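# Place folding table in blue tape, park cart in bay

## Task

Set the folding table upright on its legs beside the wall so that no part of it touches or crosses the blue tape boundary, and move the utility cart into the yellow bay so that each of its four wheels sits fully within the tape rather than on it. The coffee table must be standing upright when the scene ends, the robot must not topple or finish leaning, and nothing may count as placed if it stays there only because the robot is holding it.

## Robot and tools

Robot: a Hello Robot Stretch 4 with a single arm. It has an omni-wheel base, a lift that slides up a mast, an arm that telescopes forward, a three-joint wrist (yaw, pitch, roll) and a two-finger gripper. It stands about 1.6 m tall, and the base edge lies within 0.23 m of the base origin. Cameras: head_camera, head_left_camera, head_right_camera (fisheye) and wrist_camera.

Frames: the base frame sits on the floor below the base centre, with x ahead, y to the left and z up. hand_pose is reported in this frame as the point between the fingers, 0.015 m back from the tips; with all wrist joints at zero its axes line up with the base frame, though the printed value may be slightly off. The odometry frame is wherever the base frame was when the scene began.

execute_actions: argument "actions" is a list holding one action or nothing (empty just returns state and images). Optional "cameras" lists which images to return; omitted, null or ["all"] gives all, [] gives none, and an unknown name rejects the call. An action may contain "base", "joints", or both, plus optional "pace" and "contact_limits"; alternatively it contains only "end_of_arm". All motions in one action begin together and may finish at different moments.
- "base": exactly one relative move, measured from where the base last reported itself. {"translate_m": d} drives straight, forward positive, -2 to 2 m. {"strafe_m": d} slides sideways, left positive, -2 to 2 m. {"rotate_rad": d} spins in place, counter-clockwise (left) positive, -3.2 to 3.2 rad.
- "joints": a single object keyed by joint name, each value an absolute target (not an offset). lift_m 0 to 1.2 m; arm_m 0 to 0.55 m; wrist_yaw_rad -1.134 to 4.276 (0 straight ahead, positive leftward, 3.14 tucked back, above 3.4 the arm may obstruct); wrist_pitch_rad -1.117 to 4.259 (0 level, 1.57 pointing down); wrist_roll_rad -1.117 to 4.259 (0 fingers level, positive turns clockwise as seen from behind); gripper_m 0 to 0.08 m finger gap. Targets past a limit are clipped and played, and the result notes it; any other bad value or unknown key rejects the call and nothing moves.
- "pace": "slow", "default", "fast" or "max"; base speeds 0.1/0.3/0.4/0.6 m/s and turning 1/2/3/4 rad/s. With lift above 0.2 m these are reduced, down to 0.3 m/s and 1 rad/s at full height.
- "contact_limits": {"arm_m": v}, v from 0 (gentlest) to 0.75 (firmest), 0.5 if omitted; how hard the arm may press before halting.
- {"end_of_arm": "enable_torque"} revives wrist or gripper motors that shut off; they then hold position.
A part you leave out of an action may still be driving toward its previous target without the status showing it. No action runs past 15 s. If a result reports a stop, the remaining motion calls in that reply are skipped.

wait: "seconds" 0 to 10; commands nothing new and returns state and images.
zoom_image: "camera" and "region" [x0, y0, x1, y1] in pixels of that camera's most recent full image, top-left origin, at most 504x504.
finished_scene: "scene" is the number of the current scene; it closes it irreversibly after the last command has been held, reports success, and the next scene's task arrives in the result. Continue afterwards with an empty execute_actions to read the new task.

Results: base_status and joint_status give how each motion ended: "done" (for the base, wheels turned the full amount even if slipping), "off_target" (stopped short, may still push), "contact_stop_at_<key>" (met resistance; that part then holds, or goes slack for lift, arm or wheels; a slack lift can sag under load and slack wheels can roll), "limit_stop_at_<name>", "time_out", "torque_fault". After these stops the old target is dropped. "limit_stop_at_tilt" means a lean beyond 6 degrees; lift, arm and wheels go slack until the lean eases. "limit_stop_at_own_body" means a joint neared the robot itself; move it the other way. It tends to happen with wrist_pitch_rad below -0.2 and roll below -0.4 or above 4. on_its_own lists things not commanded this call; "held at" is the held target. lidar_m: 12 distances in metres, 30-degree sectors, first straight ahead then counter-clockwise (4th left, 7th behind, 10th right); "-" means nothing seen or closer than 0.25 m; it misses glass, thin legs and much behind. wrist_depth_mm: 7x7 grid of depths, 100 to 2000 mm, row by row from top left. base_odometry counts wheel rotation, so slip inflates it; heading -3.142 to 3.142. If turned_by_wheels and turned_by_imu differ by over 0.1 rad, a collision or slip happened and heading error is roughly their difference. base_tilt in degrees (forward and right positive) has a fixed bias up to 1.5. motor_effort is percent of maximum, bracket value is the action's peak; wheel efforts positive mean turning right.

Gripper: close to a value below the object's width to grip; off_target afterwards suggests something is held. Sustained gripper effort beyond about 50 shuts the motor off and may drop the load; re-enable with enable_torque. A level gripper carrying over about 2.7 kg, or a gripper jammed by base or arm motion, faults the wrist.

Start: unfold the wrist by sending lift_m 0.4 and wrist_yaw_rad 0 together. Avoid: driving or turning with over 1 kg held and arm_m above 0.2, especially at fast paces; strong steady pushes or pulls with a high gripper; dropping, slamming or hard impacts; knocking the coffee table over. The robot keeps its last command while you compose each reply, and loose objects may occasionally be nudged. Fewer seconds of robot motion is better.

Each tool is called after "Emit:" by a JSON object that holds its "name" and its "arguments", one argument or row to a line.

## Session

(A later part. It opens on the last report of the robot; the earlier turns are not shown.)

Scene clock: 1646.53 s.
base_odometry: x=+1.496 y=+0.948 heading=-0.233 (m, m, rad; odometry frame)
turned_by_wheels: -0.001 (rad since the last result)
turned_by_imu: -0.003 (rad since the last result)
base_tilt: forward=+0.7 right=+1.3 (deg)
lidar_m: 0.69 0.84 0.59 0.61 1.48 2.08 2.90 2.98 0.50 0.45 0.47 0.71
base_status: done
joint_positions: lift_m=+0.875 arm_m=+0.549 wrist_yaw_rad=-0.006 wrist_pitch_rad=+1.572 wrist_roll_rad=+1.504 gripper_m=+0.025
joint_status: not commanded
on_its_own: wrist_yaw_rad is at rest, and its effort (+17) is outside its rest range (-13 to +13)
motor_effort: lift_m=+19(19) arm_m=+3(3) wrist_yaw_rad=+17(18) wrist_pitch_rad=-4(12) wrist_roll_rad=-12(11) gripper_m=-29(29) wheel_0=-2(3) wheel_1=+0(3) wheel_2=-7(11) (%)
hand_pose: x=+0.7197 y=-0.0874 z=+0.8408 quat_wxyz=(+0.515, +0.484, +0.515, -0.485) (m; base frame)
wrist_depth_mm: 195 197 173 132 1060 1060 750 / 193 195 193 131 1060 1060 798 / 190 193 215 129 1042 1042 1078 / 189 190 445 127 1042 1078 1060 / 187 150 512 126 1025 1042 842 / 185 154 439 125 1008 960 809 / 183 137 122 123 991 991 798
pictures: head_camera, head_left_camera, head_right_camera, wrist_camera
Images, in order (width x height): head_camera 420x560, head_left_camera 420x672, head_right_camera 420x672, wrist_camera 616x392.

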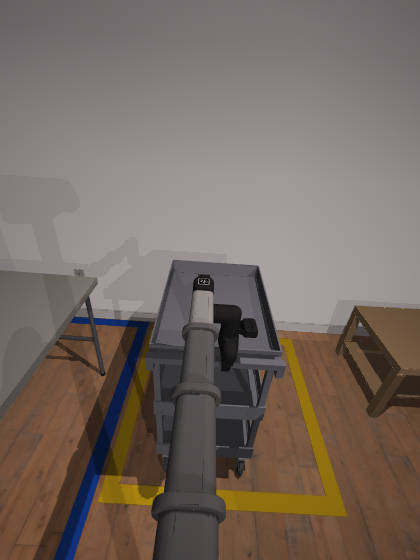

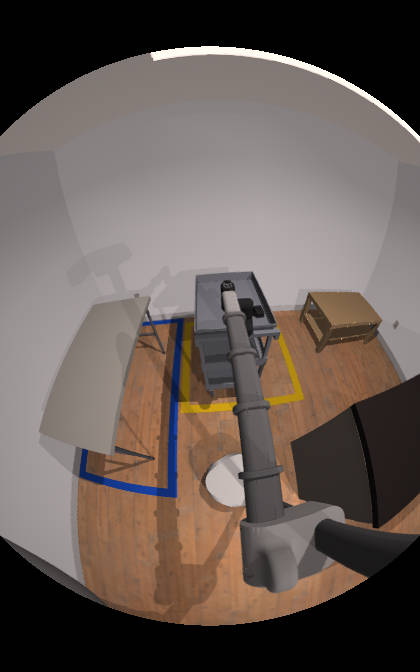

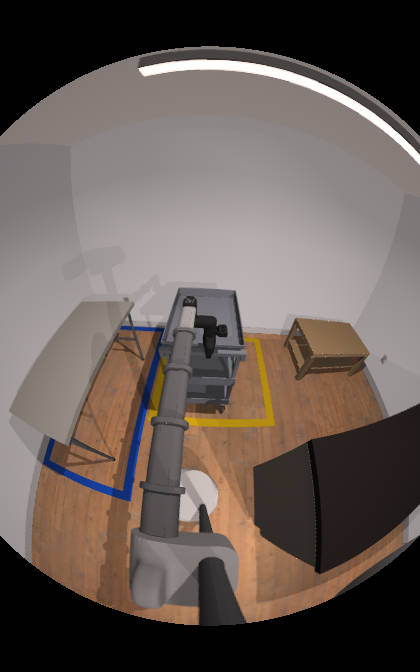

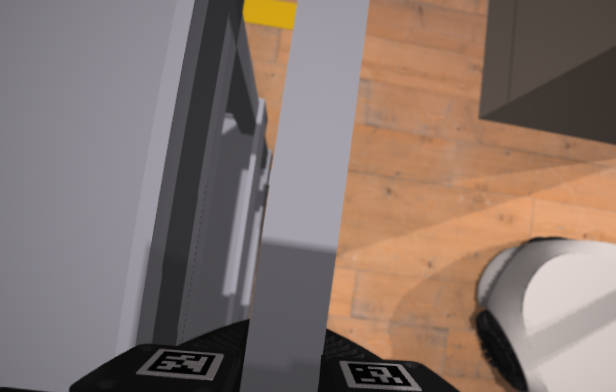

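Emit:
{"name": "execute_actions", "arguments": {
  "actions": [
    {"joints":{"gripper_m":0.055,"wrist_roll_rad":1.55}}
  ],
  "cameras": []
}}

Emit:
{"name": "execute_actions", "arguments": {
  "actions": [
    {"joints":{"lift_m":1.0}}
  ],
  "cameras": []
}}

Emit:
{"name": "execute_actions", "arguments": {
  "actions": [
    {"joints":{"arm_m":0.05},"base":{"translate_m":-0.15}}
  ]
}}

Scene clock: 1653.37 s.
base_odometry: x=+1.497 y=+0.948 heading=-0.233 (m, m, rad; odometry frame)
turned_by_wheels: +0.001 (rad since the last result)
turned_by_imu: +0.000 (rad since the last result)
base_tilt: forward=+0.7 right=+1.4 (deg)
lidar_m: 0.69 0.83 0.61 0.60 1.49 2.09 2.90 3.01 0.49 0.46 0.50 0.72
base_status: not commanded
joint_positions: lift_m=+0.875 arm_m=+0.549 wrist_yaw_rad=-0.001 wrist_pitch_rad=+1.573 wrist_roll_rad=+1.550 gripper_m=+0.054
joint_status: all done
motor_effort: lift_m=+19(19) arm_m=+3(3) wrist_yaw_rad=+3(16) wrist_pitch_rad=-7(9) wrist_roll_rad=+2(11) gripper_m=+4(28) wheel_0=+0(2) wheel_1=+1(1) wheel_2=-2(6) (%)
hand_pose: x=+0.7198 y=-0.0874 z=+0.8408 quat_wxyz=(+0.504, +0.494, +0.505, -0.496) (m; base frame)
wrist_depth_mm: 195 198 200 132 1060 1042 715 / 193 195 217 130 1042 1008 831 / 190 192 484 129 1060 1060 1042 / 189 190 462 127 1042 1060 1042 / 187 152 508 126 1025 1025 831 / 185 144 439 125 1008 946 809 / 183 106 123 124 131 1008 798
pictures: none
No camera images: the call's "cameras" was empty. Leave "cameras" out to get every camera's image.

Scene clock: 1654.93 s.
base_odometry: x=+1.497 y=+0.948 heading=-0.233 (m, m, rad; odometry frame)
turned_by_wheels: +0.000 (rad since the last result)
turned_by_imu: +0.000 (rad since the last result)
base_tilt: forward=+0.7 right=+1.3 (deg)
lidar_m: 0.67 0.85 0.59 0.59 1.48 2.10 2.88 3.02 0.50 0.47 0.50 0.71
base_status: not commanded
joint_positions: lift_m=+1.000 arm_m=+0.549 wrist_yaw_rad=+0.000 wrist_pitch_rad=+1.570 wrist_roll_rad=+1.550 gripper_m=+0.055
joint_status: all done
motor_effort: lift_m=+26(26) arm_m=+3(3) wrist_yaw_rad=+0(3) wrist_pitch_rad=-3(11) wrist_roll_rad=+2(1) gripper_m=+2(4) wheel_0=+0(0) wheel_1=+1(1) wheel_2=-3(2) (%)
hand_pose: x=+0.7204 y=-0.0874 z=+0.9652 quat_wxyz=(+0.505, +0.495, +0.505, -0.495) (m; base frame)
wrist_depth_mm: 314 300 283 285 1182 1060 723 / 317 322 325 314 1182 1008 831 / 312 317 320 1160 1160 1182 1205 / 310 315 319 1138 1160 1182 1182 / 304 310 314 1138 1138 1060 960 / 304 307 312 1118 1160 960 946 / 300 106 245 1118 131 1008 931
pictures: none
No camera images: the call's "cameras" was empty. Leave "cameras" out to get every camera's image.

Scene clock: 1657.47 s.
base_odometry: x=+1.351 y=+0.983 heading=-0.233 (m, m, rad; odometry frame)
turned_by_wheels: +0.000 (rad since the last result)
turned_by_imu: +0.000 (rad since the last result)
base_tilt: forward=+0.7 right=+1.3 (deg)
lidar_m: 0.81 0.85 0.64 1.16 1.48 2.06 2.75 2.85 0.49 0.47 0.48 0.87
base_status: done
joint_positions: lift_m=+1.000 arm_m=+0.051 wrist_yaw_rad=+0.000 wrist_pitch_rad=+1.570 wrist_roll_rad=+1.550 gripper_m=+0.055
joint_status: all done
motor_effort: lift_m=+25(26) arm_m=-4(3) wrist_yaw_rad=+0(0) wrist_pitch_rad=-1(4) wrist_roll_rad=+1(2) gripper_m=+1(2) wheel_0=-2(6) wheel_1=-1(10) wheel_2=+0(9) (%)
hand_pose: x=+0.2218 y=-0.0874 z=+0.9652 quat_wxyz=(+0.505, +0.495, +0.505, -0.495) (m; base frame)
wrist_depth_mm: 1138 1160 1160 699 661 634 668 / 1118 1160 1138 991 931 1205 1229 / 1098 1118 1138 1160 1182 1182 1205 / 1098 1118 1138 1138 1160 1160 1205 / 1098 1098 1118 917 931 1160 1182 / 1078 1078 1098 891 904 1160 1160 / 1060 107 1078 1118 131 1138 1160
pictures: head_camera, head_left_camera, head_right_camera, wrist_camera
Images, in order (width x height): head_camera 420x560, head_left_camera 420x672, head_right_camera 420x672, wrist_camera 616x392.

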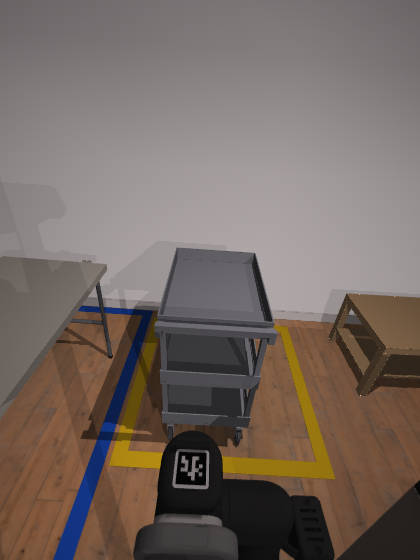

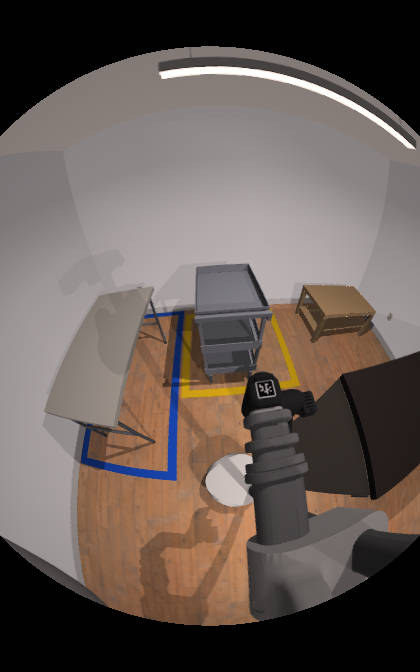

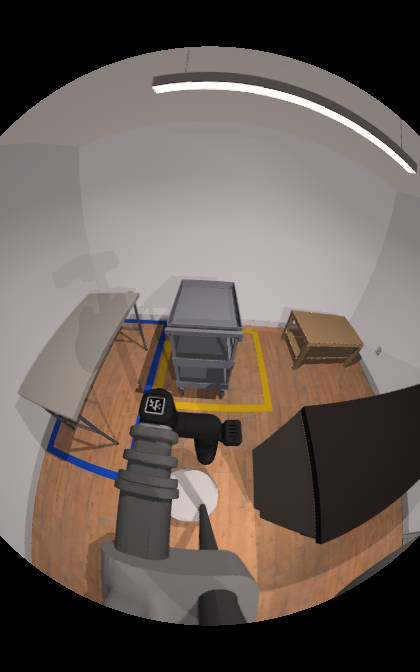

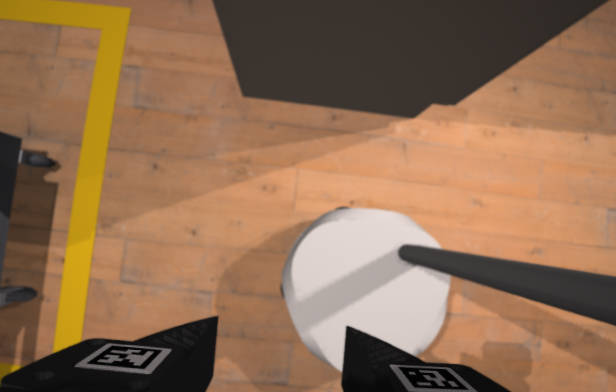

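Emit:
{"name": "finished_scene", "arguments": {
  "scene": 1
}}

The scene is finished: the task was done.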